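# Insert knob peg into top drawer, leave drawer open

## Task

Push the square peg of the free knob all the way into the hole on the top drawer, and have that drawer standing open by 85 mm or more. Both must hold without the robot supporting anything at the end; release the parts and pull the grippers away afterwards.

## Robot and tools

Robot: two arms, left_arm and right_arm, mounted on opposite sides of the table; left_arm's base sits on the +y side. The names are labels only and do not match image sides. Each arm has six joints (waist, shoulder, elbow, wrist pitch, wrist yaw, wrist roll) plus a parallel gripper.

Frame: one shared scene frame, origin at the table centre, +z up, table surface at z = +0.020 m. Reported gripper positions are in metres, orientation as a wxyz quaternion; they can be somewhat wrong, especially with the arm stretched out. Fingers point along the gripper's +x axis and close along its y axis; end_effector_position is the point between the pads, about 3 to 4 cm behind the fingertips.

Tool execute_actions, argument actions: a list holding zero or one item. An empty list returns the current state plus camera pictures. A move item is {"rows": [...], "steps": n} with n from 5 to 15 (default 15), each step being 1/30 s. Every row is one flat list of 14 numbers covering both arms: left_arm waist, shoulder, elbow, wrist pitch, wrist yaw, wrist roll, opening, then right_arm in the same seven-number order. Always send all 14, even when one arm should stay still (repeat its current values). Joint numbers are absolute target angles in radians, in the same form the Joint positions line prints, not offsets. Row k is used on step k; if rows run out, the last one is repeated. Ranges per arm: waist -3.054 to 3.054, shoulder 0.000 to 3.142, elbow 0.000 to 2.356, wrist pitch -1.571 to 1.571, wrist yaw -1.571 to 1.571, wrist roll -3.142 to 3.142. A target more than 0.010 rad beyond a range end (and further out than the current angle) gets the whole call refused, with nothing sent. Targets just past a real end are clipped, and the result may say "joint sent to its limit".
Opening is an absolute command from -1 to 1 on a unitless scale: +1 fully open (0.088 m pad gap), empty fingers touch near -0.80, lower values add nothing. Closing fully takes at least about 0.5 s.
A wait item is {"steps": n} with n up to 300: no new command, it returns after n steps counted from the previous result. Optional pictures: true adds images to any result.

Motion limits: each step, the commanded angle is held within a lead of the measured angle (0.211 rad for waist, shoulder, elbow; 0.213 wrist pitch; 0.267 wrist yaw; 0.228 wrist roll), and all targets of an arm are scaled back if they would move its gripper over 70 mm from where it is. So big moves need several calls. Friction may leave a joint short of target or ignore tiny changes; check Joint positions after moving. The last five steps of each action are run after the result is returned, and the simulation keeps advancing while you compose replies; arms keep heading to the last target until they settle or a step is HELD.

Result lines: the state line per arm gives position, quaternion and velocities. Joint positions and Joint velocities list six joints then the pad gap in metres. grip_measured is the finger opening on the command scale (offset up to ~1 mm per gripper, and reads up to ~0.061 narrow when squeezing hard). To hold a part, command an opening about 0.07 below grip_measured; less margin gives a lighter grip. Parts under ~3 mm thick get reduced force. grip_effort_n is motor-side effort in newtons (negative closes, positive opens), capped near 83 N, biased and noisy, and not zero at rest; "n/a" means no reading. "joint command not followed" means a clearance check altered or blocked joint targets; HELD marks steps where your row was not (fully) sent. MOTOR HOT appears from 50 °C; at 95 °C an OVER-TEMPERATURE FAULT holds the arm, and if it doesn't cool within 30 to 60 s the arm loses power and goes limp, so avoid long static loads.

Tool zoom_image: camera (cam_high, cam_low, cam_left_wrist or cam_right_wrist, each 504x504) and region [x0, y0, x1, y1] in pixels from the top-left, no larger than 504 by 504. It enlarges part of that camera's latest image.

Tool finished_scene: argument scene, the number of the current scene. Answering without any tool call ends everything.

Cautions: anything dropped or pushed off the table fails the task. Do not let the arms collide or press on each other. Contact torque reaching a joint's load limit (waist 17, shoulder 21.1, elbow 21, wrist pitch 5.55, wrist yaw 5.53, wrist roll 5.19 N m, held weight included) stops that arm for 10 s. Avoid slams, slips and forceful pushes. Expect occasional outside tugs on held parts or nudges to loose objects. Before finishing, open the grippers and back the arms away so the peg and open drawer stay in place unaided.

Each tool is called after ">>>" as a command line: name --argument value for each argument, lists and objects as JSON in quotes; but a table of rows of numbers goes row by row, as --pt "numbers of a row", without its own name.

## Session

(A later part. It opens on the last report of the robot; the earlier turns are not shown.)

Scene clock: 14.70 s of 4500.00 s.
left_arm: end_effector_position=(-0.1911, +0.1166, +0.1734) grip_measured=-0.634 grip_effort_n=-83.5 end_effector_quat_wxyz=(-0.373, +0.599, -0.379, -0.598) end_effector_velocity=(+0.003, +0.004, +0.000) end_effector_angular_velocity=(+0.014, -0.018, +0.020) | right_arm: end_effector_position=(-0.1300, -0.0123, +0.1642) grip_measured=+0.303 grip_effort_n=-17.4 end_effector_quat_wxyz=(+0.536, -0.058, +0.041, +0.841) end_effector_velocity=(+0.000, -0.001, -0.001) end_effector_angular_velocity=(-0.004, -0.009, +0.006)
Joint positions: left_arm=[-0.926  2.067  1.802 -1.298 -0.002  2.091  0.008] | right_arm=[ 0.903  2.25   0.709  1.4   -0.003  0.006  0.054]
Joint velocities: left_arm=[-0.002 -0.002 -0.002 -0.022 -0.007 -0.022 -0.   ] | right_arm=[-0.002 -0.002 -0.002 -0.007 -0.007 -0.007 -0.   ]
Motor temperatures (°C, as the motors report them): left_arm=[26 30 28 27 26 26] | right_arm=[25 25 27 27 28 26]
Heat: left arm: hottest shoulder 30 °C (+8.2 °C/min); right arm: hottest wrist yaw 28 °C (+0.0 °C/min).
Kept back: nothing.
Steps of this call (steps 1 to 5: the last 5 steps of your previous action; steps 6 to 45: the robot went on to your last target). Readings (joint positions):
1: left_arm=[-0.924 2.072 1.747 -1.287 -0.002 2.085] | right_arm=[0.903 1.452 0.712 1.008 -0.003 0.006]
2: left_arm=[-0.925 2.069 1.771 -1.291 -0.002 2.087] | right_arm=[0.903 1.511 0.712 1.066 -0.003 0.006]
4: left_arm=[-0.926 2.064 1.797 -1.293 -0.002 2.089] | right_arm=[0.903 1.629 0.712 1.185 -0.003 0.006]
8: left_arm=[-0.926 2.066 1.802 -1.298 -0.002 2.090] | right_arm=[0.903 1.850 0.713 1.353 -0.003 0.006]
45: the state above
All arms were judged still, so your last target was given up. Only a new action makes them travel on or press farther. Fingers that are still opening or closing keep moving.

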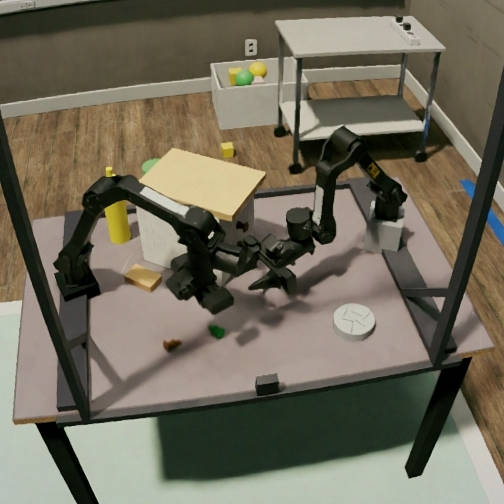

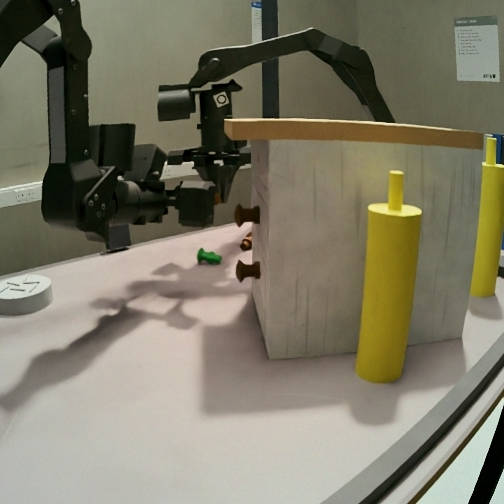

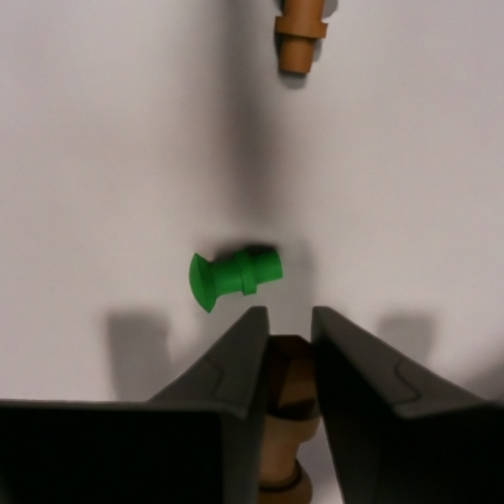

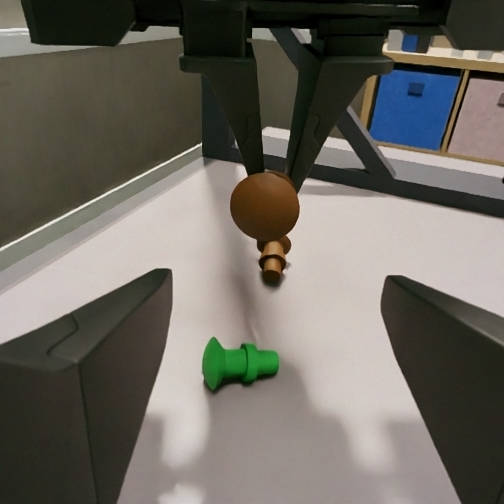

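>>> execute_actions --actions '[{"rows":[[-0.927,2.077,1.805,-1.299,0,1.89,-0.72,0.906,2.39,1.032,1.203,0,0,0.3]]}]'

>>> execute_actions --actions '[{"steps":20}]' --pictures true

Scene clock: 15.43 s of 4500.00 s.
left_arm: end_effector_position=(-0.1911, +0.1166, +0.1734) grip_measured=-0.634 grip_effort_n=-83.5 end_effector_quat_wxyz=(-0.314, +0.632, -0.320, -0.632) end_effector_velocity=(-0.001, +0.002, +0.003) end_effector_angular_velocity=(+0.002, +0.008, +0.063) | right_arm: end_effector_position=(-0.1588, +0.0502, +0.1588) grip_measured=+0.303 grip_effort_n=-17.4 end_effector_quat_wxyz=(+0.537, -0.057, +0.040, +0.841) end_effector_velocity=(-0.017, +0.032, +0.028) end_effector_angular_velocity=(+0.044, +0.016, +0.020)
Joint positions: left_arm=[-0.926  2.067  1.802 -1.298 -0.002  1.898  0.008] | right_arm=[ 0.903  2.377  1.023  1.215 -0.003  0.006  0.054]
Joint velocities: left_arm=[-0.002 -0.007  0.002 -0.007  0.007 -0.066 -0.   ] | right_arm=[-0.002 -0.002  0.154 -0.11  -0.022 -0.007 -0.   ]
Motor temperatures (°C, as the motors report them): left_arm=[26 30 28 27 26 26] | right_arm=[25 25 27 27 28 26]
Heat: left arm: hottest shoulder 30 °C (+7.8 °C/min); right arm: hottest wrist yaw 28 °C (+0.0 °C/min).
Steps of this call (steps 1 to 12: nothing new was sent; steps 13 to 22: the first 10 steps of this action). Readings (joint positions):
13: left_arm=[-0.926 2.067 1.802 -1.298 -0.002 2.055] | right_arm=[0.903 2.265 0.732 1.379 -0.003 0.006]
14: left_arm=[-0.926 2.067 1.802 -1.298 -0.002 2.002] | right_arm=[0.903 2.292 0.789 1.319 -0.003 0.006]
16: left_arm=[-0.926 2.067 1.802 -1.298 -0.002 1.943] | right_arm=[0.903 2.351 0.908 1.243 -0.003 0.006]
20: left_arm=[-0.926 2.067 1.802 -1.298 -0.002 1.904] | right_arm=[0.903 2.377 1.004 1.219 -0.003 0.006]
22: the state above

Scene clock: 16.10 s of 4500.00 s.
left_arm: end_effector_position=(-0.1911, +0.1166, +0.1734) grip_measured=-0.634 grip_effort_n=-83.5 end_effector_quat_wxyz=(-0.313, +0.633, -0.318, -0.633) end_effector_velocity=(-0.000, +0.003, +0.000) end_effector_angular_velocity=(+0.010, +0.002, +0.005) | right_arm: end_effector_position=(-0.1590, +0.0506, +0.1571) grip_measured=+0.303 grip_effort_n=-17.4 end_effector_quat_wxyz=(+0.536, -0.060, +0.042, +0.841) end_effector_velocity=(-0.002, -0.001, -0.001) end_effector_angular_velocity=(-0.005, -0.007, +0.020)
Joint positions: left_arm=[-0.926  2.067  1.802 -1.298 -0.002  1.893  0.008] | right_arm=[ 0.903  2.378  1.026  1.205 -0.003  0.006  0.054]
Joint velocities: left_arm=[-0.002 -0.002 -0.002 -0.007  0.007 -0.007 -0.   ] | right_arm=[-0.002 -0.002 -0.002 -0.007 -0.022 -0.007  0.   ]
Motor temperatures (°C, as the motors report them): left_arm=[26 30 28 27 26 26] | right_arm=[25 26 27 27 28 26]
Heat: left arm: hottest shoulder 30 °C (+7.5 °C/min); right arm: hottest wrist yaw 28 °C (+0.0 °C/min).
Kept back: nothing.
Steps of this call (steps 1 to 5: the last 5 steps of your previous action; steps 6 to 20: the robot went on to your last target). Readings (joint positions):
1: left_arm=[-0.926 2.067 1.802 -1.298 -0.002 1.896] | right_arm=[0.903 2.377 1.026 1.211 -0.003 0.006]
2: left_arm=[-0.926 2.067 1.802 -1.298 -0.002 1.896] | right_arm=[0.903 2.377 1.026 1.208 -0.003 0.006]
4: left_arm=[-0.926 2.067 1.802 -1.298 -0.002 1.894] | right_arm=[0.903 2.378 1.026 1.205 -0.003 0.006]
8: left_arm=[-0.926 2.067 1.802 -1.298 -0.002 1.893] | right_arm=[0.903 2.378 1.026 1.205 -0.003 0.006]
20: the state above

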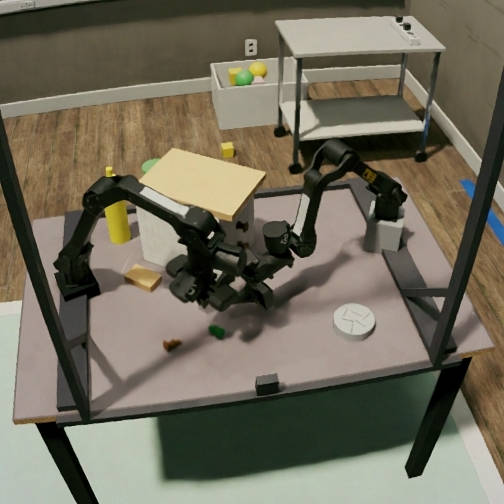

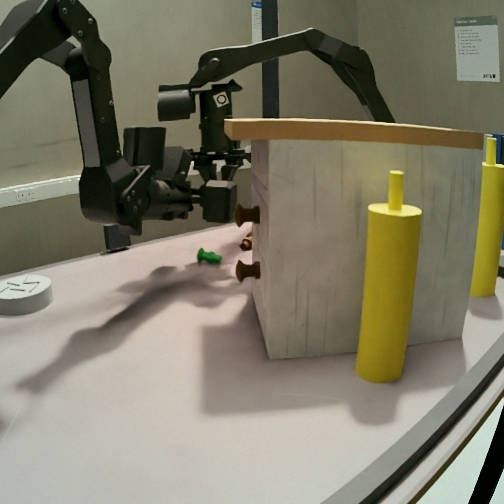

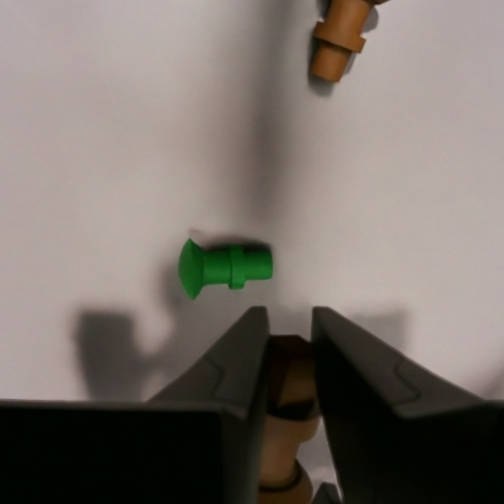

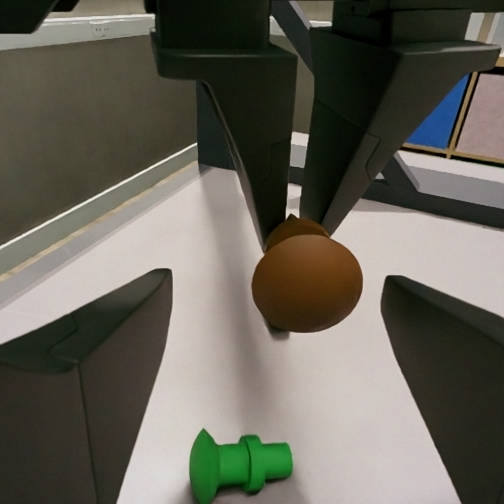

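>>> execute_actions --actions '[{"rows":[[-0.927,2.077,1.805,-1.299,0,1.95,-0.72,0.891,2.417,1.10,1.161,0,0,0.1]]}]'

>>> execute_actions --actions '[{"steps":15}]' --pictures true

Scene clock: 16.60 s of 4500.00 s.
left_arm: end_effector_position=(-0.1911, +0.1166, +0.1734) grip_measured=-0.634 grip_effort_n=-83.5 end_effector_quat_wxyz=(-0.329, +0.625, -0.335, -0.624) end_effector_velocity=(+0.002, +0.003, -0.003) end_effector_angular_velocity=(+0.010, -0.016, -0.010) | right_arm: end_effector_position=(-0.1594, +0.0656, +0.1584) grip_measured=+0.108 grip_effort_n=-17.4 end_effector_quat_wxyz=(+0.541, -0.059, +0.042, +0.838) end_effector_velocity=(+0.002, +0.001, -0.009) end_effector_angular_velocity=(-0.030, -0.023, -0.009)
Joint positions: left_arm=[-0.926  2.067  1.802 -1.298 -0.002  1.945  0.008] | right_arm=[ 0.893  2.4    1.092  1.165 -0.003  0.006  0.044]
Joint velocities: left_arm=[-0.002  0.002 -0.007 -0.007 -0.007  0.007 -0.   ] | right_arm=[-0.002  0.007  0.007 -0.037  0.007 -0.007 -0.003]
Motor temperatures (°C, as the motors report them): left_arm=[26 30 28 27 26 26] | right_arm=[25 26 27 27 28 26]
Heat: left arm: hottest shoulder 30 °C (+7.2 °C/min); right arm: hottest wrist yaw 28 °C (+0.0 °C/min).
Steps of this call (steps 1 to 5: the robot went on to your last target; steps 6 to 15: the first 10 steps of this action). Readings (joint positions):
6: left_arm=[-0.926 2.067 1.802 -1.298 -0.002 1.901] | right_arm=[0.903 2.380 1.033 1.200 -0.003 0.006]
7: left_arm=[-0.926 2.067 1.802 -1.298 -0.002 1.915] | right_arm=[0.902 2.387 1.051 1.185 -0.003 0.006]
9: left_arm=[-0.926 2.067 1.802 -1.298 -0.002 1.932] | right_arm=[0.898 2.397 1.076 1.173 -0.003 0.006]
13: left_arm=[-0.926 2.067 1.802 -1.298 -0.002 1.944] | right_arm=[0.893 2.400 1.090 1.166 -0.003 0.006]
15: the state above

Scene clock: 17.10 s of 4500.00 s.
left_arm: end_effector_position=(-0.1911, +0.1166, +0.1734) grip_measured=-0.634 grip_effort_n=-83.5 end_effector_quat_wxyz=(-0.329, +0.625, -0.335, -0.624) end_effector_velocity=(+0.003, +0.000, +0.000) end_effector_angular_velocity=(-0.006, -0.022, +0.005) | right_arm: end_effector_position=(-0.1594, +0.0655, +0.1575) grip_measured=+0.103 grip_effort_n=-17.0 end_effector_quat_wxyz=(+0.541, -0.060, +0.042, +0.838) end_effector_velocity=(+0.003, +0.000, -0.001) end_effector_angular_velocity=(-0.003, -0.011, -0.009)
Joint positions: left_arm=[-0.926  2.067  1.802 -1.298 -0.002  1.947  0.008] | right_arm=[ 0.893  2.402  1.092  1.164 -0.003  0.006  0.044]
Joint velocities: left_arm=[-0.002 -0.002 -0.002 -0.007 -0.022 -0.007 -0.   ] | right_arm=[-0.002 -0.002 -0.002 -0.007  0.007 -0.007 -0.   ]
Motor temperatures (°C, as the motors report them): left_arm=[26 31 28 27 26 26] | right_arm=[25 26 27 27 28 26]
Heat: left arm: hottest shoulder 31 °C (+10.5 °C/min); right arm: hottest wrist yaw 28 °C (+0.0 °C/min).
Kept back: nothing.
Steps of this call (steps 1 to 5: the last 5 steps of your previous action; steps 6 to 15: the robot went on to your last target). Readings (joint positions):
1: left_arm=[-0.926 2.067 1.802 -1.298 -0.002 1.946] | right_arm=[0.893 2.401 1.092 1.164 -0.003 0.006]
2: left_arm=[-0.926 2.067 1.802 -1.298 -0.002 1.946] | right_arm=[0.893 2.401 1.092 1.164 -0.003 0.006]
4: left_arm=[-0.926 2.067 1.802 -1.298 -0.002 1.947] | right_arm=[0.893 2.401 1.092 1.164 -0.003 0.006]
8: left_arm=[-0.926 2.067 1.802 -1.298 -0.002 1.947] | right_arm=[0.893 2.402 1.092 1.164 -0.003 0.006]
15: the state above
All arms were judged still, so your last target was given up. Only a new action makes them travel on or press farther. Fingers that are still opening or closing keep moving.

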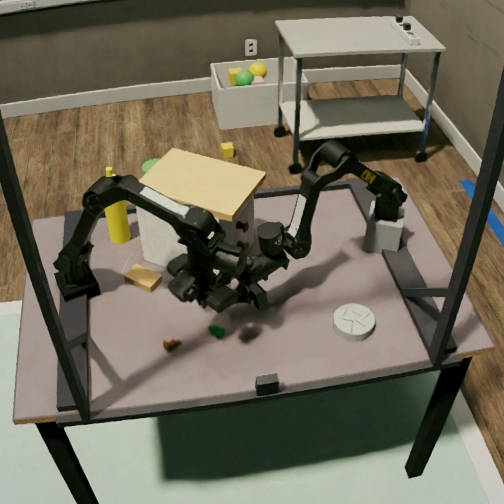

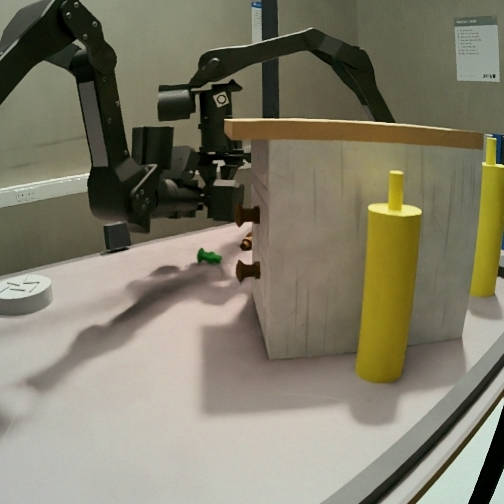

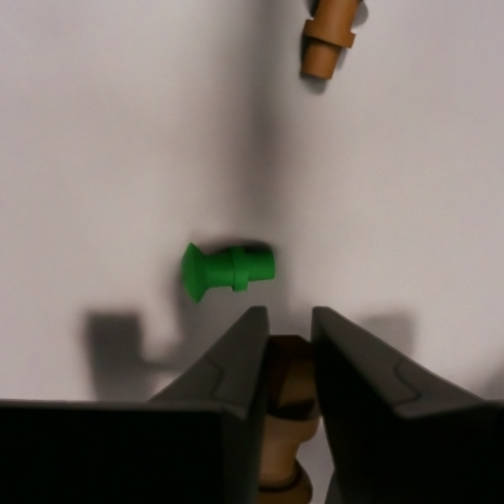

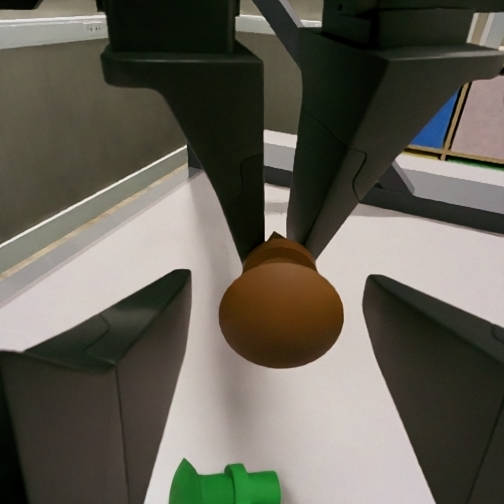

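>>> execute_actions --actions '[{"rows":[[-0.927,2.077,1.805,-1.299,0,1.95,-0.72,0.891,2.417,1.10,1.161,0,0,-0.4]]}]'

>>> execute_actions --actions '[{"steps":8}]'

Scene clock: 17.60 s of 4500.00 s.
left_arm: end_effector_position=(-0.1910, +0.1168, +0.1734) grip_measured=-0.634 grip_effort_n=-83.5 end_effector_quat_wxyz=(-0.330, +0.624, -0.335, -0.624) end_effector_velocity=(-0.002, -0.004, +0.002) end_effector_angular_velocity=(-0.026, +0.009, +0.005) | right_arm: end_effector_position=(-0.1594, +0.0655, +0.1574) grip_measured=-0.342 grip_effort_n=-83.5 end_effector_quat_wxyz=(+0.541, -0.060, +0.042, +0.838) end_effector_velocity=(-0.004, -0.002, +0.002) end_effector_angular_velocity=(+0.008, -0.001, +0.025)
Joint positions: left_arm=[-0.926  2.067  1.802 -1.299 -0.002  1.947  0.008] | right_arm=[ 0.893  2.402  1.092  1.163 -0.003  0.006  0.022]
Joint velocities: left_arm=[-0.002 -0.007 -0.002  0.022 -0.007 -0.007  0.   ] | right_arm=[ 0.002 -0.002 -0.002  0.007 -0.022 -0.007 -0.   ]
Motor temperatures (°C, as the motors report them): left_arm=[26 31 28 27 26 26] | right_arm=[25 26 27 27 28 26]
Heat: left arm: hottest shoulder 31 °C (+10.2 °C/min); right arm: hottest wrist yaw 28 °C (+0.0 °C/min).
Steps of this call (steps 1 to 5: nothing new was sent; steps 6 to 15: the first 10 steps of this action). Readings (joint positions):
6: left_arm=[-0.926 2.067 1.802 -1.298 -0.002 1.947] | right_arm=[0.893 2.402 1.092 1.164 -0.003 0.006]
7: left_arm=[-0.926 2.067 1.802 -1.298 -0.002 1.947] | right_arm=[0.893 2.402 1.092 1.164 -0.003 0.006]
9: left_arm=[-0.926 2.067 1.802 -1.298 -0.002 1.947] | right_arm=[0.893 2.402 1.092 1.164 -0.003 0.006]
13: left_arm=[-0.926 2.067 1.802 -1.299 -0.002 1.947] | right_arm=[0.893 2.402 1.092 1.163 -0.003 0.006]
15: the state above

Scene clock: 17.87 s of 4500.00 s.
left_arm: end_effector_position=(-0.1910, +0.1168, +0.1734) grip_measured=-0.634 grip_effort_n=-83.5 end_effector_quat_wxyz=(-0.330, +0.624, -0.335, -0.624) end_effector_velocity=(+0.000, +0.004, +0.001) end_effector_angular_velocity=(+0.002, -0.010, +0.015) | right_arm: end_effector_position=(-0.1594, +0.0655, +0.1574) grip_measured=-0.342 grip_effort_n=-83.5 end_effector_quat_wxyz=(+0.541, -0.060, +0.042, +0.838) end_effector_velocity=(-0.001, -0.003, -0.003) end_effector_angular_velocity=(-0.009, -0.009, +0.020)
Joint positions: left_arm=[-0.926  2.067  1.802 -1.299 -0.002  1.947  0.008] | right_arm=[ 0.893  2.402  1.092  1.163 -0.003  0.006  0.022]
Joint velocities: left_arm=[-0.007 -0.007 -0.007 -0.007 -0.007 -0.022 -0.   ] | right_arm=[-0.002 -0.002 -0.007 -0.007 -0.022 -0.007 -0.   ]
Motor temperatures (°C, as the motors report them): left_arm=[26 31 28 27 26 26] | right_arm=[25 26 27 27 28 26]
Heat: left arm: hottest shoulder 31 °C (+10.1 °C/min); right arm: hottest wrist yaw 28 °C (+0.0 °C/min).
Kept back: nothing.
Steps of this call (steps 1 to 5: the last 5 steps of your previous action; steps 6 to 8: the robot went on to your last target). Readings (joint positions):
1: left_arm=[-0.926 2.067 1.802 -1.299 -0.002 1.947] | right_arm=[0.893 2.402 1.092 1.163 -0.003 0.006]
2: left_arm=[-0.926 2.067 1.802 -1.299 -0.002 1.947] | right_arm=[0.893 2.402 1.092 1.163 -0.003 0.006]
4: left_arm=[-0.926 2.067 1.802 -1.299 -0.002 1.947] | right_arm=[0.893 2.402 1.092 1.163 -0.003 0.006]
8: the state above

>>> execute_actions --actions '[{"rows":[[-0.927,2.077,1.805,-1.299,0,1.95,0.6,0.891,2.417,1.10,1.161,0,0,-0.42]]}]' --pictures true

Scene clock: 18.30 s of 4500.00 s.
left_arm: end_effector_position=(-0.1910, +0.1168, +0.1734) grip_measured=+0.473 grip_effort_n=-11.9 end_effector_quat_wxyz=(-0.330, +0.624, -0.335, -0.624) end_effector_velocity=(+0.003, +0.001, +0.000) end_effector_angular_velocity=(+0.002, -0.010, -0.005) | right_arm: end_effector_position=(-0.1594, +0.0656, +0.1574) grip_measured=-0.342 grip_effort_n=-83.5 end_effector_quat_wxyz=(+0.541, -0.060, +0.042, +0.838) end_effector_velocity=(+0.003, +0.000, -0.001) end_effector_angular_velocity=(+0.003, -0.024, -0.006)
Joint positions: left_arm=[-0.926  2.067  1.802 -1.299 -0.002  1.947  0.062] | right_arm=[ 0.893  2.402  1.093  1.163 -0.003  0.006  0.022]
Joint velocities: left_arm=[ 0.002 -0.002 -0.002 -0.007 -0.007  0.007  0.112] | right_arm=[-0.002 -0.002 -0.002 -0.007  0.007 -0.022 -0.   ]
Motor temperatures (°C, as the motors report them): left_arm=[26 31 28 27 26 26] | right_arm=[25 26 27 27 28 26]
Heat: left arm: hottest shoulder 31 °C (+9.8 °C/min); right arm: hottest wrist yaw 28 °C (+0.0 °C/min).
Steps of this call (steps 1 to 3: the robot went on to your last target; steps 4 to 13: the first 10 steps of this action). Readings (joint positions):
4: left_arm=[-0.926 2.067 1.802 -1.299 -0.002 1.947] | right_arm=[0.893 2.402 1.092 1.163 -0.003 0.006]
5: left_arm=[-0.926 2.067 1.802 -1.299 -0.002 1.947] | right_arm=[0.893 2.402 1.092 1.163 -0.003 0.006]
7: left_arm=[-0.926 2.067 1.802 -1.299 -0.002 1.947] | right_arm=[0.893 2.402 1.093 1.163 -0.003 0.006]
11: left_arm=[-0.926 2.067 1.802 -1.299 -0.002 1.947] | right_arm=[0.893 2.402 1.093 1.163 -0.003 0.006]
13: the state above

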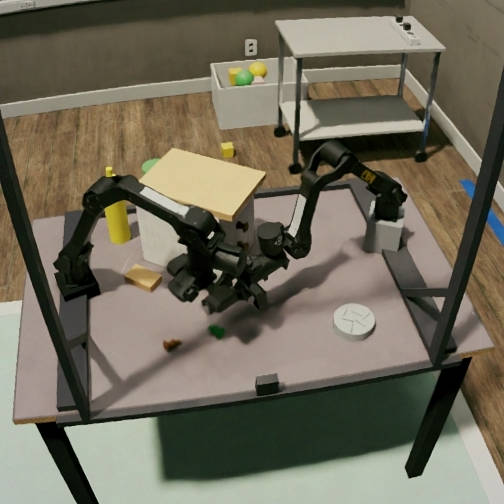

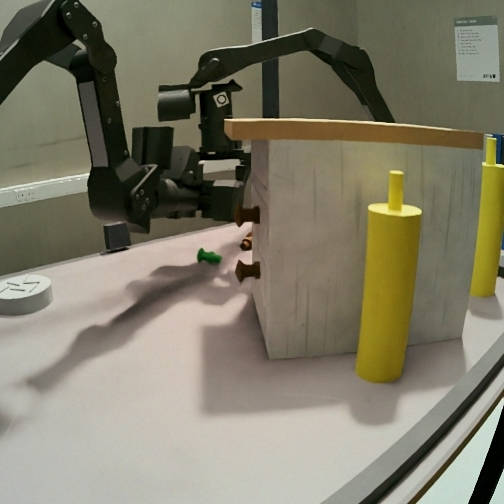

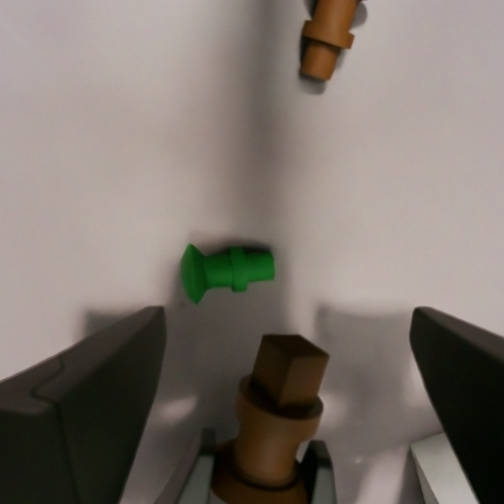

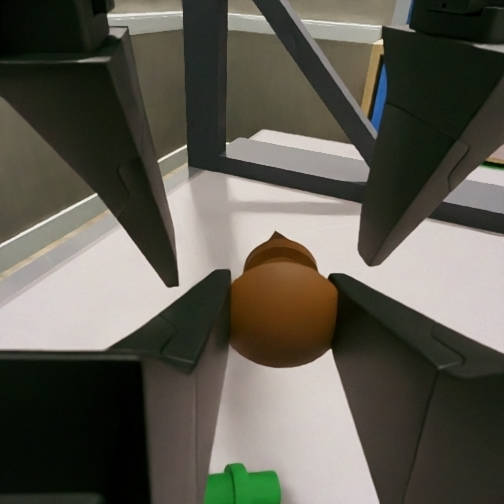

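>>> execute_actions --actions '[{"rows":[[-0.927,2.077,1.805,-1.299,0,2.105,0,0.891,2.417,1.10,1.161,0,-0.7,-0.42]]}]'

>>> execute_actions --actions '[{"steps":15}]' --pictures true

>>> zoom_image --camera "cam_left_wrist" --region '[190, 300, 394, 504]'

Scene clock: 18.80 s of 4500.00 s.
left_arm: end_effector_position=(-0.1911, +0.1169, +0.1734) grip_measured=+0.018 grip_effort_n=-15.6 end_effector_quat_wxyz=(-0.376, +0.598, -0.381, -0.597) end_effector_velocity=(+0.005, -0.001, -0.002) end_effector_angular_velocity=(-0.011, -0.037, -0.039) | right_arm: end_effector_position=(-0.1591, +0.0657, +0.1574) grip_measured=-0.342 grip_effort_n=-83.5 end_effector_quat_wxyz=(+0.499, -0.217, -0.207, +0.813) end_effector_velocity=(-0.002, -0.001, +0.002) end_effector_angular_velocity=(+0.479, -1.044, +0.189)
Joint positions: left_arm=[-0.926  2.067  1.802 -1.299 -0.002  2.098  0.04 ] | right_arm=[ 0.892  2.402  1.093  1.163 -0.002 -0.594  0.022]
Joint velocities: left_arm=[-0.002  0.002 -0.002 -0.007 -0.037  0.037 -0.01 ] | right_arm=[-0.002 -0.002 -0.002  0.007 -0.022 -1.165 -0.   ]
Motor temperatures (°C, as the motors report them): left_arm=[26 31 29 27 26 26] | right_arm=[25 26 27 27 28 26]
Heat: left arm: hottest shoulder 31 °C (+9.6 °C/min); right arm: hottest wrist yaw 28 °C (+0.0 °C/min).
Steps of this call (steps 1 to 5: the last 5 steps of your previous action; steps 6 to 15: the first 10 steps of this action). Readings (joint positions):
6: left_arm=[-0.926 2.067 1.802 -1.299 -0.002 1.976] | right_arm=[0.892 2.402 1.093 1.163 -0.002 -0.036]
7: left_arm=[-0.926 2.067 1.802 -1.299 -0.002 2.019] | right_arm=[0.892 2.402 1.093 1.163 -0.002 -0.105]
9: left_arm=[-0.926 2.067 1.802 -1.299 -0.002 2.064] | right_arm=[0.892 2.402 1.093 1.163 -0.002 -0.231]
13: left_arm=[-0.926 2.067 1.802 -1.299 -0.002 2.093] | right_arm=[0.892 2.402 1.093 1.163 -0.002 -0.486]
15: the state above

Scene clock: 19.30 s of 4500.00 s.
left_arm: end_effector_position=(-0.1911, +0.1169, +0.1734) grip_measured=+0.002 grip_effort_n=-16.0 end_effector_quat_wxyz=(-0.377, +0.597, -0.382, -0.596) end_effector_velocity=(+0.001, +0.002, +0.000) end_effector_angular_velocity=(+0.002, -0.010, +0.005) | right_arm: end_effector_position=(-0.1591, +0.0657, +0.1573) grip_measured=-0.342 grip_effort_n=-83.5 end_effector_quat_wxyz=(+0.488, -0.242, -0.247, +0.802) end_effector_velocity=(-0.000, +0.000, +0.001) end_effector_angular_velocity=(+0.001, -0.009, -0.004)
Joint positions: left_arm=[-0.926  2.067  1.802 -1.299 -0.002  2.102  0.039] | right_arm=[ 0.892  2.402  1.093  1.163 -0.002 -0.693  0.022]
Joint velocities: left_arm=[-0.002 -0.002 -0.002 -0.007 -0.007 -0.007 -0.   ] | right_arm=[ 0.002 -0.002  0.002 -0.007  0.007 -0.007 -0.   ]
Motor temperatures (°C, as the motors report them): left_arm=[26 31 29 27 26 26] | right_arm=[25 26 27 27 28 26]
Heat: left arm: hottest shoulder 31 °C (+9.3 °C/min); right arm: hottest wrist yaw 28 °C (+0.0 °C/min).
Kept back: nothing.
Steps of this call (steps 1 to 5: the last 5 steps of your previous action; steps 6 to 15: the robot went on to your last target). Readings (joint positions):
1: left_arm=[-0.926 2.067 1.802 -1.299 -0.002 2.099] | right_arm=[0.892 2.402 1.093 1.163 -0.002 -0.626]
2: left_arm=[-0.926 2.067 1.802 -1.299 -0.002 2.100] | right_arm=[0.892 2.402 1.093 1.163 -0.002 -0.648]
4: left_arm=[-0.926 2.067 1.802 -1.299 -0.002 2.101] | right_arm=[0.892 2.402 1.093 1.163 -0.002 -0.672]
8: left_arm=[-0.926 2.067 1.802 -1.299 -0.002 2.102] | right_arm=[0.892 2.402 1.093 1.163 -0.002 -0.689]
15: the state above

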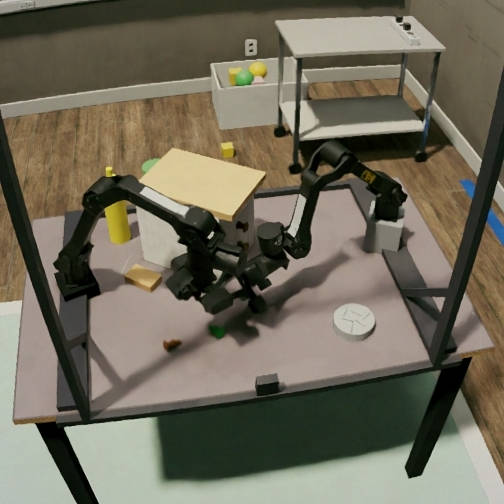

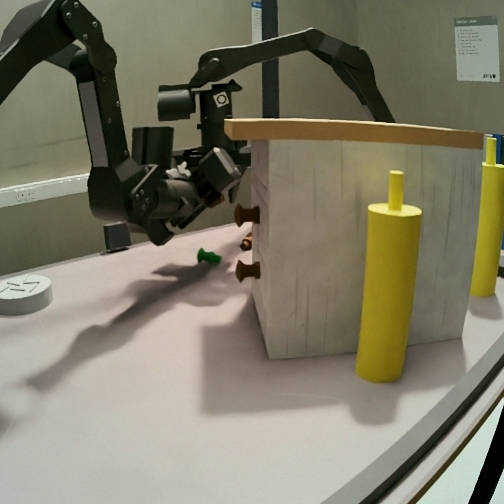

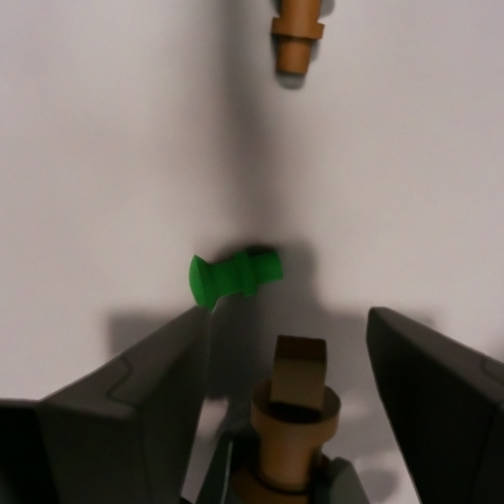

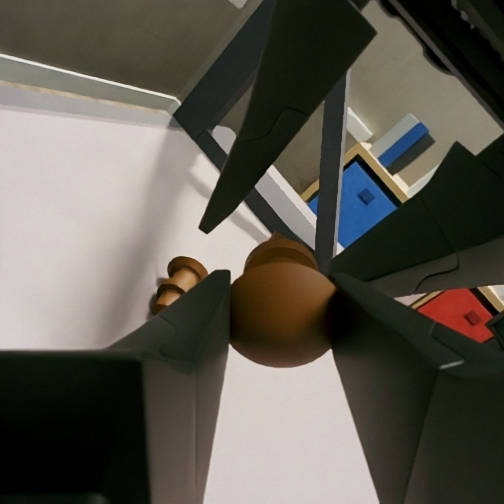

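Region (190, 300, 394, 504) of cam_left_wrist's 504x504 image, scaled by 2.471, with more detail than that image has.

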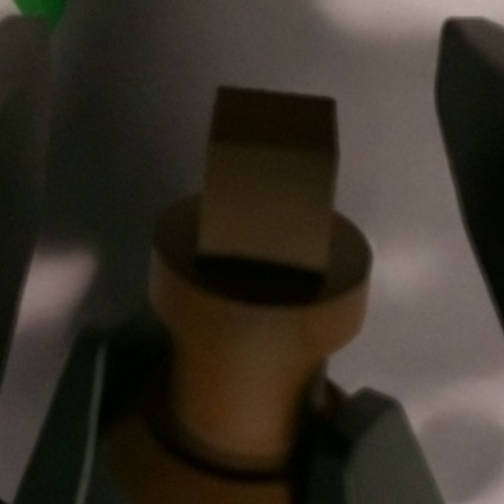

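>>> execute_actions --actions '[{"rows":[[-0.927,2.0,1.805,-1.299,0,2.105,0,0.891,1.8,0.2,1.4,0,-0.7,-0.42]]}]'

>>> execute_actions --actions '[{"rows":[[-1.0,1.2,0.9,-0.6,0,0,0,0.5,1.8,0.2,1.4,0,0,-0.42]]}]'

>>> execute_actions --actions '[{"steps":30}]' --pictures true

Scene clock: 20.17 s of 4500.00 s.
left_arm: end_effector_position=(-0.1906, +0.1177, +0.1995) grip_measured=+0.002 grip_effort_n=-16.0 end_effector_quat_wxyz=(-0.353, +0.596, -0.406, -0.596) end_effector_velocity=(+0.005, -0.001, +0.002) end_effector_angular_velocity=(-0.018, -0.031, +0.008) | right_arm: end_effector_position=(-0.1129, -0.0372, +0.2632) grip_measured=-0.342 grip_effort_n=-83.5 end_effector_quat_wxyz=(+0.516, -0.168, -0.296, +0.786) end_effector_velocity=(+0.172, -0.384, +0.137) end_effector_angular_velocity=(+0.072, +0.024, +0.005)
Joint positions: left_arm=[-0.926  2.     1.805 -1.299 -0.002  2.102  0.039] | right_arm=[ 0.892  1.918  0.565  1.394 -0.002 -0.693  0.022]
Joint velocities: left_arm=[-0.002 -0.007 -0.002 -0.007 -0.037 -0.007 -0.   ] | right_arm=[-0.002 -1.541 -1.707  0.242 -0.007 -0.007 -0.   ]
Motor temperatures (°C, as the motors report them): left_arm=[26 32 29 27 26 26] | right_arm=[25 27 27 28 28 26]
Heat: left arm: hottest shoulder 32 °C (+11.9 °C/min); right arm: hottest wrist pitch 28 °C (+0.0 °C/min).
Steps of this call (steps 1 to 15: the robot went on to your last target; step 16: nothing new was sent; steps 17 to 26: the first 10 steps of this action). Readings (joint positions):
17: left_arm=[-0.926 2.062 1.802 -1.298 -0.002 2.102] | right_arm=[0.892 2.387 1.072 1.181 -0.002 -0.693]
18: left_arm=[-0.926 2.055 1.802 -1.299 -0.002 2.102] | right_arm=[0.892 2.358 1.021 1.232 -0.002 -0.693]
20: left_arm=[-0.926 2.037 1.802 -1.299 -0.002 2.102] | right_arm=[0.892 2.271 0.907 1.312 -0.002 -0.693]
24: left_arm=[-0.926 2.002 1.805 -1.299 -0.002 2.102] | right_arm=[0.892 2.033 0.679 1.385 -0.002 -0.693]
26: the state above

Scene clock: 20.67 s of 4500.00 s.
left_arm: end_effector_position=(-0.2008, +0.1542, +0.2604) grip_measured=+0.002 grip_effort_n=-16.0 end_effector_quat_wxyz=(+0.014, +0.557, -0.401, -0.727) end_effector_velocity=(+0.138, +0.156, +0.188) end_effector_angular_velocity=(-0.434, +1.834, +1.565) | right_arm: end_effector_position=(+0.0533, -0.0901, +0.1974) grip_measured=-0.342 grip_effort_n=-83.5 end_effector_quat_wxyz=(+0.685, -0.111, +0.033, +0.719) end_effector_velocity=(+0.042, -0.008, -0.009) end_effector_angular_velocity=(-0.077, +1.117, -0.331)
Joint positions: left_arm=[-1.003  1.464  1.249 -0.71   0.001  1.476  0.039] | right_arm=[ 0.513  1.811  0.207  1.398  0.006 -0.107  0.022]
Joint velocities: left_arm=[ 0.022 -1.78  -1.614  1.326 -0.007 -1.927  0.   ] | right_arm=[-0.134 -0.002 -0.032 -0.007 -0.037  1.136 -0.   ]
Motor temperatures (°C, as the motors report them): left_arm=[26 32 29 27 26 26] | right_arm=[25 27 27 28 28 26]
Heat: left arm: hottest shoulder 32 °C (+11.6 °C/min); right arm: hottest wrist pitch 28 °C (+0.0 °C/min).
Steps of this call (steps 1 to 5: the last 5 steps of your previous action; steps 6 to 15: the first 10 steps of this action). Readings (joint positions):
6: left_arm=[-0.929 1.973 1.774 -1.255 -0.003 2.061] | right_arm=[0.877 1.812 0.257 1.388 -0.016 -0.662]
7: left_arm=[-0.940 1.928 1.709 -1.182 -0.005 1.992] | right_arm=[0.826 1.812 0.232 1.385 -0.016 -0.599]
9: left_arm=[-0.974 1.825 1.585 -1.073 -0.003 1.864] | right_arm=[0.701 1.812 0.215 1.397 -0.003 -0.472]
13: left_arm=[-1.005 1.585 1.361 -0.826 0.001 1.606] | right_arm=[0.530 1.811 0.210 1.398 0.006 -0.217]
15: the state above

Scene clock: 21.67 s of 4500.00 s.
left_arm: end_effector_position=(-0.1620, +0.2017, +0.2282) grip_measured=+0.002 grip_effort_n=-16.0 end_effector_quat_wxyz=(+0.387, +0.392, +0.184, -0.814) end_effector_velocity=(+0.004, -0.002, +0.001) end_effector_angular_velocity=(+0.011, +0.010, +0.056) | right_arm: end_effector_position=(+0.0564, -0.0904, +0.1970) grip_measured=-0.342 grip_effort_n=-83.5 end_effector_quat_wxyz=(+0.693, -0.077, +0.070, +0.714) end_effector_velocity=(+0.002, -0.001, -0.001) end_effector_angular_velocity=(-0.007, -0.009, -0.008)
Joint positions: left_arm=[-1.002  1.205  0.911 -0.601  0.001  0.007  0.039] | right_arm=[ 0.503  1.811  0.205  1.398  0.003 -0.007  0.022]
Joint velocities: left_arm=[ 0.002 -0.002  0.002 -0.007 -0.022 -0.051 -0.   ] | right_arm=[-0.002 -0.002 -0.002 -0.007  0.007 -0.007 -0.   ]
Motor temperatures (°C, as the motors report them): left_arm=[26 32 29 27 26 26] | right_arm=[25 27 27 28 28 26]
Heat: left arm: hottest shoulder 32 °C (+11.1 °C/min); right arm: hottest wrist pitch 28 °C (+0.0 °C/min).
Kept back: nothing.
Steps of this call (steps 1 to 5: the last 5 steps of your previous action; steps 6 to 30: the robot went on to your last target). Readings (joint positions):
1: left_arm=[-1.002 1.404 1.195 -0.672 0.001 1.411] | right_arm=[0.509 1.811 0.206 1.398 0.005 -0.075]
2: left_arm=[-1.002 1.344 1.141 -0.649 0.001 1.346] | right_arm=[0.507 1.811 0.206 1.398 0.004 -0.054]
4: left_arm=[-1.002 1.247 1.038 -0.625 0.001 1.217] | right_arm=[0.505 1.811 0.205 1.398 0.003 -0.028]
8: left_arm=[-1.002 1.207 0.932 -0.611 0.001 0.959] | right_arm=[0.503 1.811 0.205 1.398 0.003 -0.012]
30: the state above

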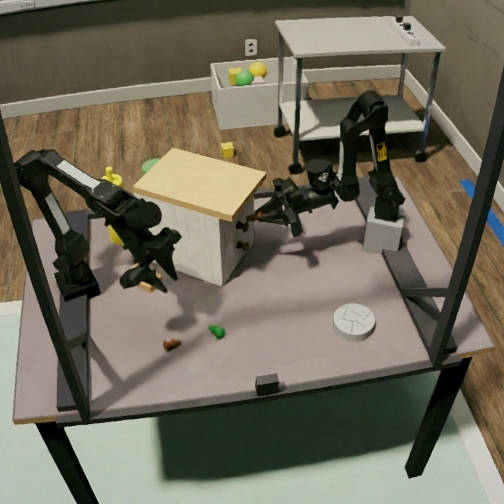

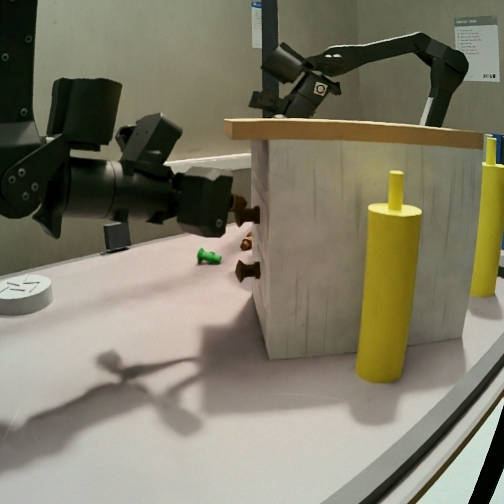

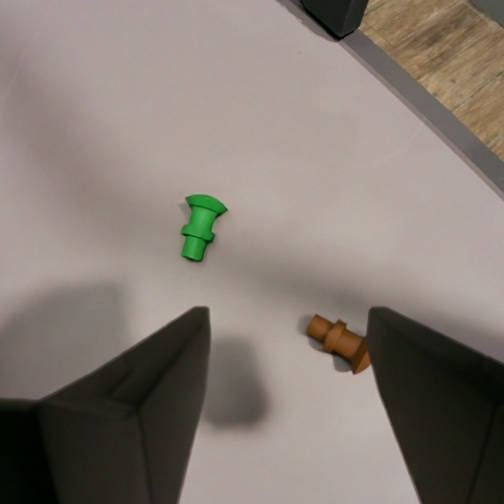

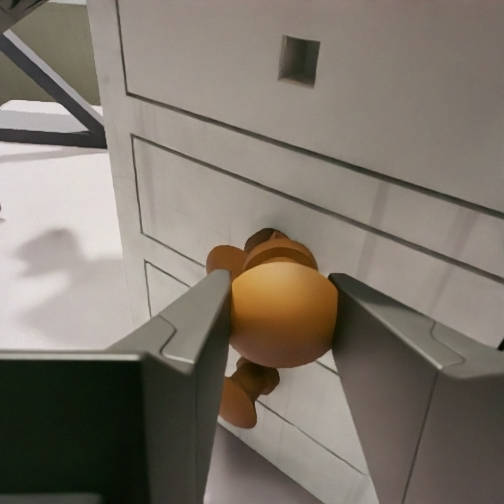

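>>> execute_actions --actions '[{"rows":[[-1.0,1.2,0.9,-0.6,0,0,0,0.5,1.55,0.0,1.5,0,0,-0.42]],"steps":10}]'

>>> execute_actions --actions '[{"rows":[[-1.0,1.2,0.9,-0.6,0,0,0,1.04,1.55,0.0,1.5,1.09,0,-0.42]]}]'

>>> execute_actions --actions '[{"rows":[[-1.0,1.2,0.9,-0.6,0,0,0,1.04,1.97,0.414,1.55,1.09,0,-0.42]]}]'

>>> execute_actions --actions '[{"steps":20}]' --pictures true

Scene clock: 22.13 s of 4500.00 s.
left_arm: end_effector_position=(-0.1620, +0.2017, +0.2282) grip_measured=+0.002 grip_effort_n=-15.6 end_effector_quat_wxyz=(+0.388, +0.391, +0.186, -0.814) end_effector_velocity=(-0.002, -0.003, +0.001) end_effector_angular_velocity=(-0.020, +0.003, -0.004) | right_arm: end_effector_position=(+0.0579, -0.1323, +0.2344) grip_measured=-0.342 grip_effort_n=-83.5 end_effector_quat_wxyz=(+0.696, -0.031, +0.025, +0.717) end_effector_velocity=(+0.004, -0.087, +0.129) end_effector_angular_velocity=(+0.471, +0.008, +0.001)
Joint positions: left_arm=[-1.002  1.205  0.911 -0.601  0.001  0.003  0.039] | right_arm=[ 0.502  1.598  0.032  1.487  0.003 -0.007  0.022]
Joint velocities: left_arm=[-0.002  0.002 -0.002  0.022 -0.007  0.007  0.   ] | right_arm=[-0.007 -0.681 -0.335  0.125 -0.007 -0.007 -0.   ]
Motor temperatures (°C, as the motors report them): left_arm=[26 32 29 28 26 26] | right_arm=[25 27 27 28 28 26]
Heat: left arm: hottest shoulder 32 °C (+10.8 °C/min); right arm: hottest wrist pitch 28 °C (+0.0 °C/min).
Steps of this call (steps 1 to 9: the robot went on to your last target; steps 10 to 14: the first 5 steps of this action). Readings (joint positions):
10: left_arm=[-1.002 1.205 0.911 -0.601 0.001 0.003] | right_arm=[0.503 1.787 0.182 1.404 0.003 -0.007]
11: left_arm=[-1.002 1.205 0.911 -0.601 0.001 0.003] | right_arm=[0.503 1.739 0.134 1.432 0.003 -0.007]
13: left_arm=[-1.002 1.205 0.911 -0.601 0.001 0.003] | right_arm=[0.503 1.628 0.048 1.479 0.003 -0.007]
14: the state above

Scene clock: 22.63 s of 4500.00 s.
left_arm: end_effector_position=(-0.1620, +0.2017, +0.2282) grip_measured=+0.002 grip_effort_n=-16.0 end_effector_quat_wxyz=(+0.388, +0.391, +0.186, -0.814) end_effector_velocity=(+0.001, +0.001, -0.001) end_effector_angular_velocity=(+0.005, -0.005, +0.008) | right_arm: end_effector_position=(+0.0221, -0.1621, +0.2428) grip_measured=-0.342 grip_effort_n=-83.5 end_effector_quat_wxyz=(+0.775, -0.029, +0.002, +0.631) end_effector_velocity=(+0.198, -0.092, +0.011) end_effector_angular_velocity=(+0.054, -0.117, -1.750)
Joint positions: left_arm=[-1.002  1.205  0.911 -0.601  0.001  0.003  0.039] | right_arm=[ 1.001  1.559  0.007  1.497  0.734 -0.006  0.022]
Joint velocities: left_arm=[-0.002 -0.002 -0.002 -0.007 -0.007 -0.007 -0.   ] | right_arm=[ 0.481 -0.012 -0.012 -0.007  2.234 -0.007 -0.   ]
Motor temperatures (°C, as the motors report them): left_arm=[26 32 29 28 26 26] | right_arm=[25 27 27 28 28 26]
Heat: left arm: hottest shoulder 32 °C (+10.6 °C/min); right arm: hottest wrist pitch 28 °C (+0.0 °C/min).
Steps of this call (steps 1 to 5: the last 5 steps of your previous action; steps 6 to 15: the first 10 steps of this action). Readings (joint positions):
6: left_arm=[-1.002 1.205 0.911 -0.601 0.001 0.003] | right_arm=[0.530 1.562 0.007 1.494 0.061 -0.006]
7: left_arm=[-1.002 1.205 0.911 -0.601 0.001 0.003] | right_arm=[0.592 1.561 0.007 1.495 0.141 -0.006]
9: left_arm=[-1.002 1.205 0.911 -0.601 0.001 0.003] | right_arm=[0.714 1.560 0.007 1.496 0.287 -0.006]
13: left_arm=[-1.002 1.205 0.911 -0.601 0.001 0.003] | right_arm=[0.945 1.559 0.007 1.496 0.585 -0.006]
15: the state above

Scene clock: 23.13 s of 4500.00 s.
left_arm: end_effector_position=(-0.1620, +0.2017, +0.2282) grip_measured=+0.002 grip_effort_n=-16.0 end_effector_quat_wxyz=(+0.388, +0.391, +0.186, -0.814) end_effector_velocity=(+0.003, -0.000, -0.001) end_effector_angular_velocity=(-0.002, -0.014, +0.017) | right_arm: end_effector_position=(+0.0070, -0.0970, +0.2338) grip_measured=-0.341 grip_effort_n=-83.5 end_effector_quat_wxyz=(+0.864, -0.005, -0.001, +0.504) end_effector_velocity=(-0.013, +0.027, -0.023) end_effector_angular_velocity=(-0.018, -0.016, -0.039)
Joint positions: left_arm=[-1.002  1.205  0.911 -0.601  0.001  0.003  0.039] | right_arm=[ 1.04   1.945  0.395  1.545  1.084 -0.004  0.022]
Joint velocities: left_arm=[-0.002 -0.002 -0.002 -0.007 -0.022 -0.007  0.   ] | right_arm=[-0.002  0.183  0.144  0.022  0.037 -0.007 -0.   ]
Motor temperatures (°C, as the motors report them): left_arm=[26 32 29 28 26 26] | right_arm=[25 27 27 28 28 26]
Heat: left arm: hottest shoulder 32 °C (+10.4 °C/min); right arm: hottest wrist pitch 28 °C (+0.0 °C/min).
Steps of this call (steps 1 to 5: the last 5 steps of your previous action; steps 6 to 15: the first 10 steps of this action). Readings (joint positions):
6: left_arm=[-1.002 1.205 0.911 -0.601 0.001 0.003] | right_arm=[1.032 1.584 0.025 1.510 1.054 -0.006]
7: left_arm=[-1.002 1.205 0.911 -0.601 0.001 0.003] | right_arm=[1.032 1.640 0.071 1.528 1.075 -0.004]
9: left_arm=[-1.002 1.205 0.911 -0.601 0.001 0.003] | right_arm=[1.035 1.760 0.199 1.536 1.075 -0.004]
13: left_arm=[-1.002 1.205 0.911 -0.601 0.001 0.003] | right_arm=[1.039 1.924 0.376 1.542 1.079 -0.004]
15: the state above

Scene clock: 23.80 s of 4500.00 s.
left_arm: end_effector_position=(-0.1620, +0.2017, +0.2282) grip_measured=+0.002 grip_effort_n=-16.0 end_effector_quat_wxyz=(+0.388, +0.391, +0.186, -0.814) end_effector_velocity=(+0.001, +0.001, -0.001) end_effector_angular_velocity=(-0.001, -0.013, -0.004) | right_arm: end_effector_position=(+0.0056, -0.0946, +0.2322) grip_measured=-0.341 grip_effort_n=-83.5 end_effector_quat_wxyz=(+0.865, -0.005, -0.001, +0.502) end_effector_velocity=(-0.002, +0.001, -0.001) end_effector_angular_velocity=(-0.010, -0.010, +0.020)
Joint positions: left_arm=[-1.002  1.205  0.911 -0.601  0.001  0.003  0.039] | right_arm=[ 1.04   1.96   0.408  1.547  1.087 -0.004  0.022]
Joint velocities: left_arm=[-0.002 -0.002 -0.002 -0.007 -0.007  0.007  0.   ] | right_arm=[-0.002 -0.002 -0.002 -0.007 -0.022 -0.007 -0.   ]
Motor temperatures (°C, as the motors report them): left_arm=[26 32 29 28 26 26] | right_arm=[25 27 27 28 28 26]
Heat: left arm: hottest shoulder 32 °C (+10.1 °C/min); right arm: hottest wrist pitch 28 °C (+0.0 °C/min).
Kept back: nothing.
Steps of this call (steps 1 to 5: the last 5 steps of your previous action; steps 6 to 20: the robot went on to your last target). Readings (joint positions):
1: left_arm=[-1.002 1.205 0.911 -0.601 0.001 0.003] | right_arm=[1.040 1.950 0.399 1.545 1.085 -0.004]
2: left_arm=[-1.002 1.205 0.911 -0.601 0.001 0.003] | right_arm=[1.040 1.953 0.401 1.546 1.086 -0.004]
4: left_arm=[-1.002 1.205 0.911 -0.601 0.001 0.003] | right_arm=[1.040 1.957 0.404 1.546 1.086 -0.004]
8: left_arm=[-1.002 1.205 0.911 -0.601 0.001 0.003] | right_arm=[1.040 1.959 0.407 1.547 1.087 -0.004]
20: the state above

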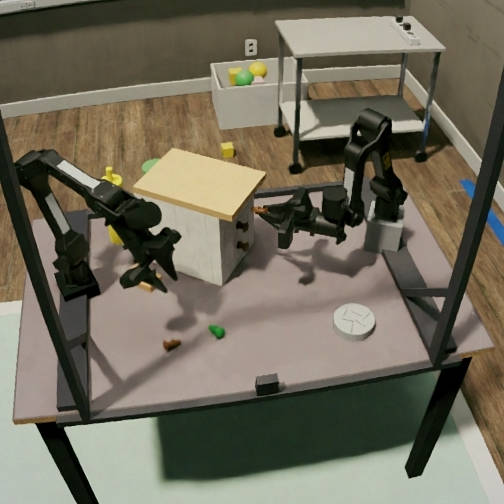

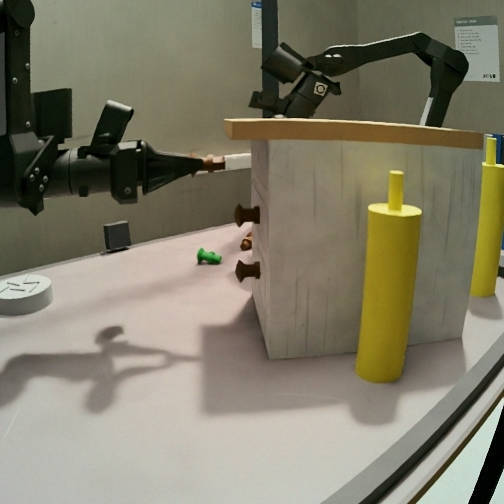

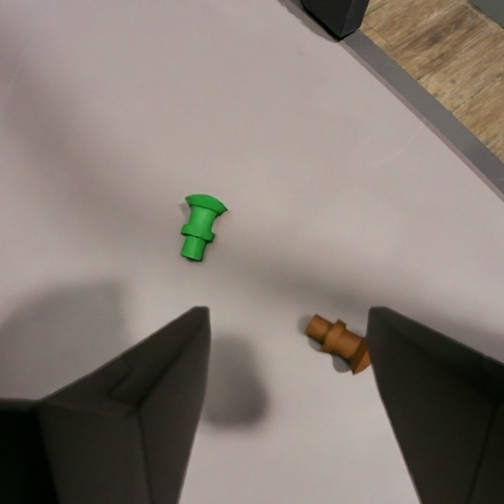

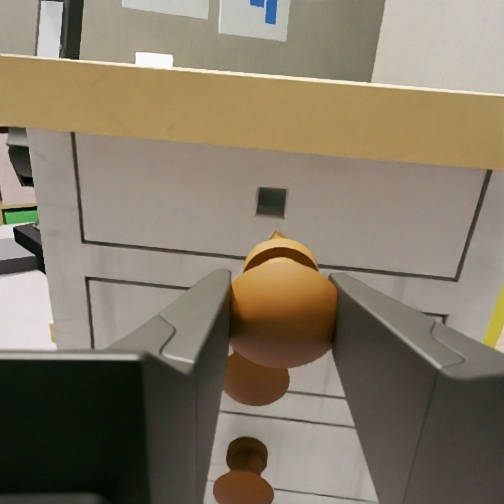

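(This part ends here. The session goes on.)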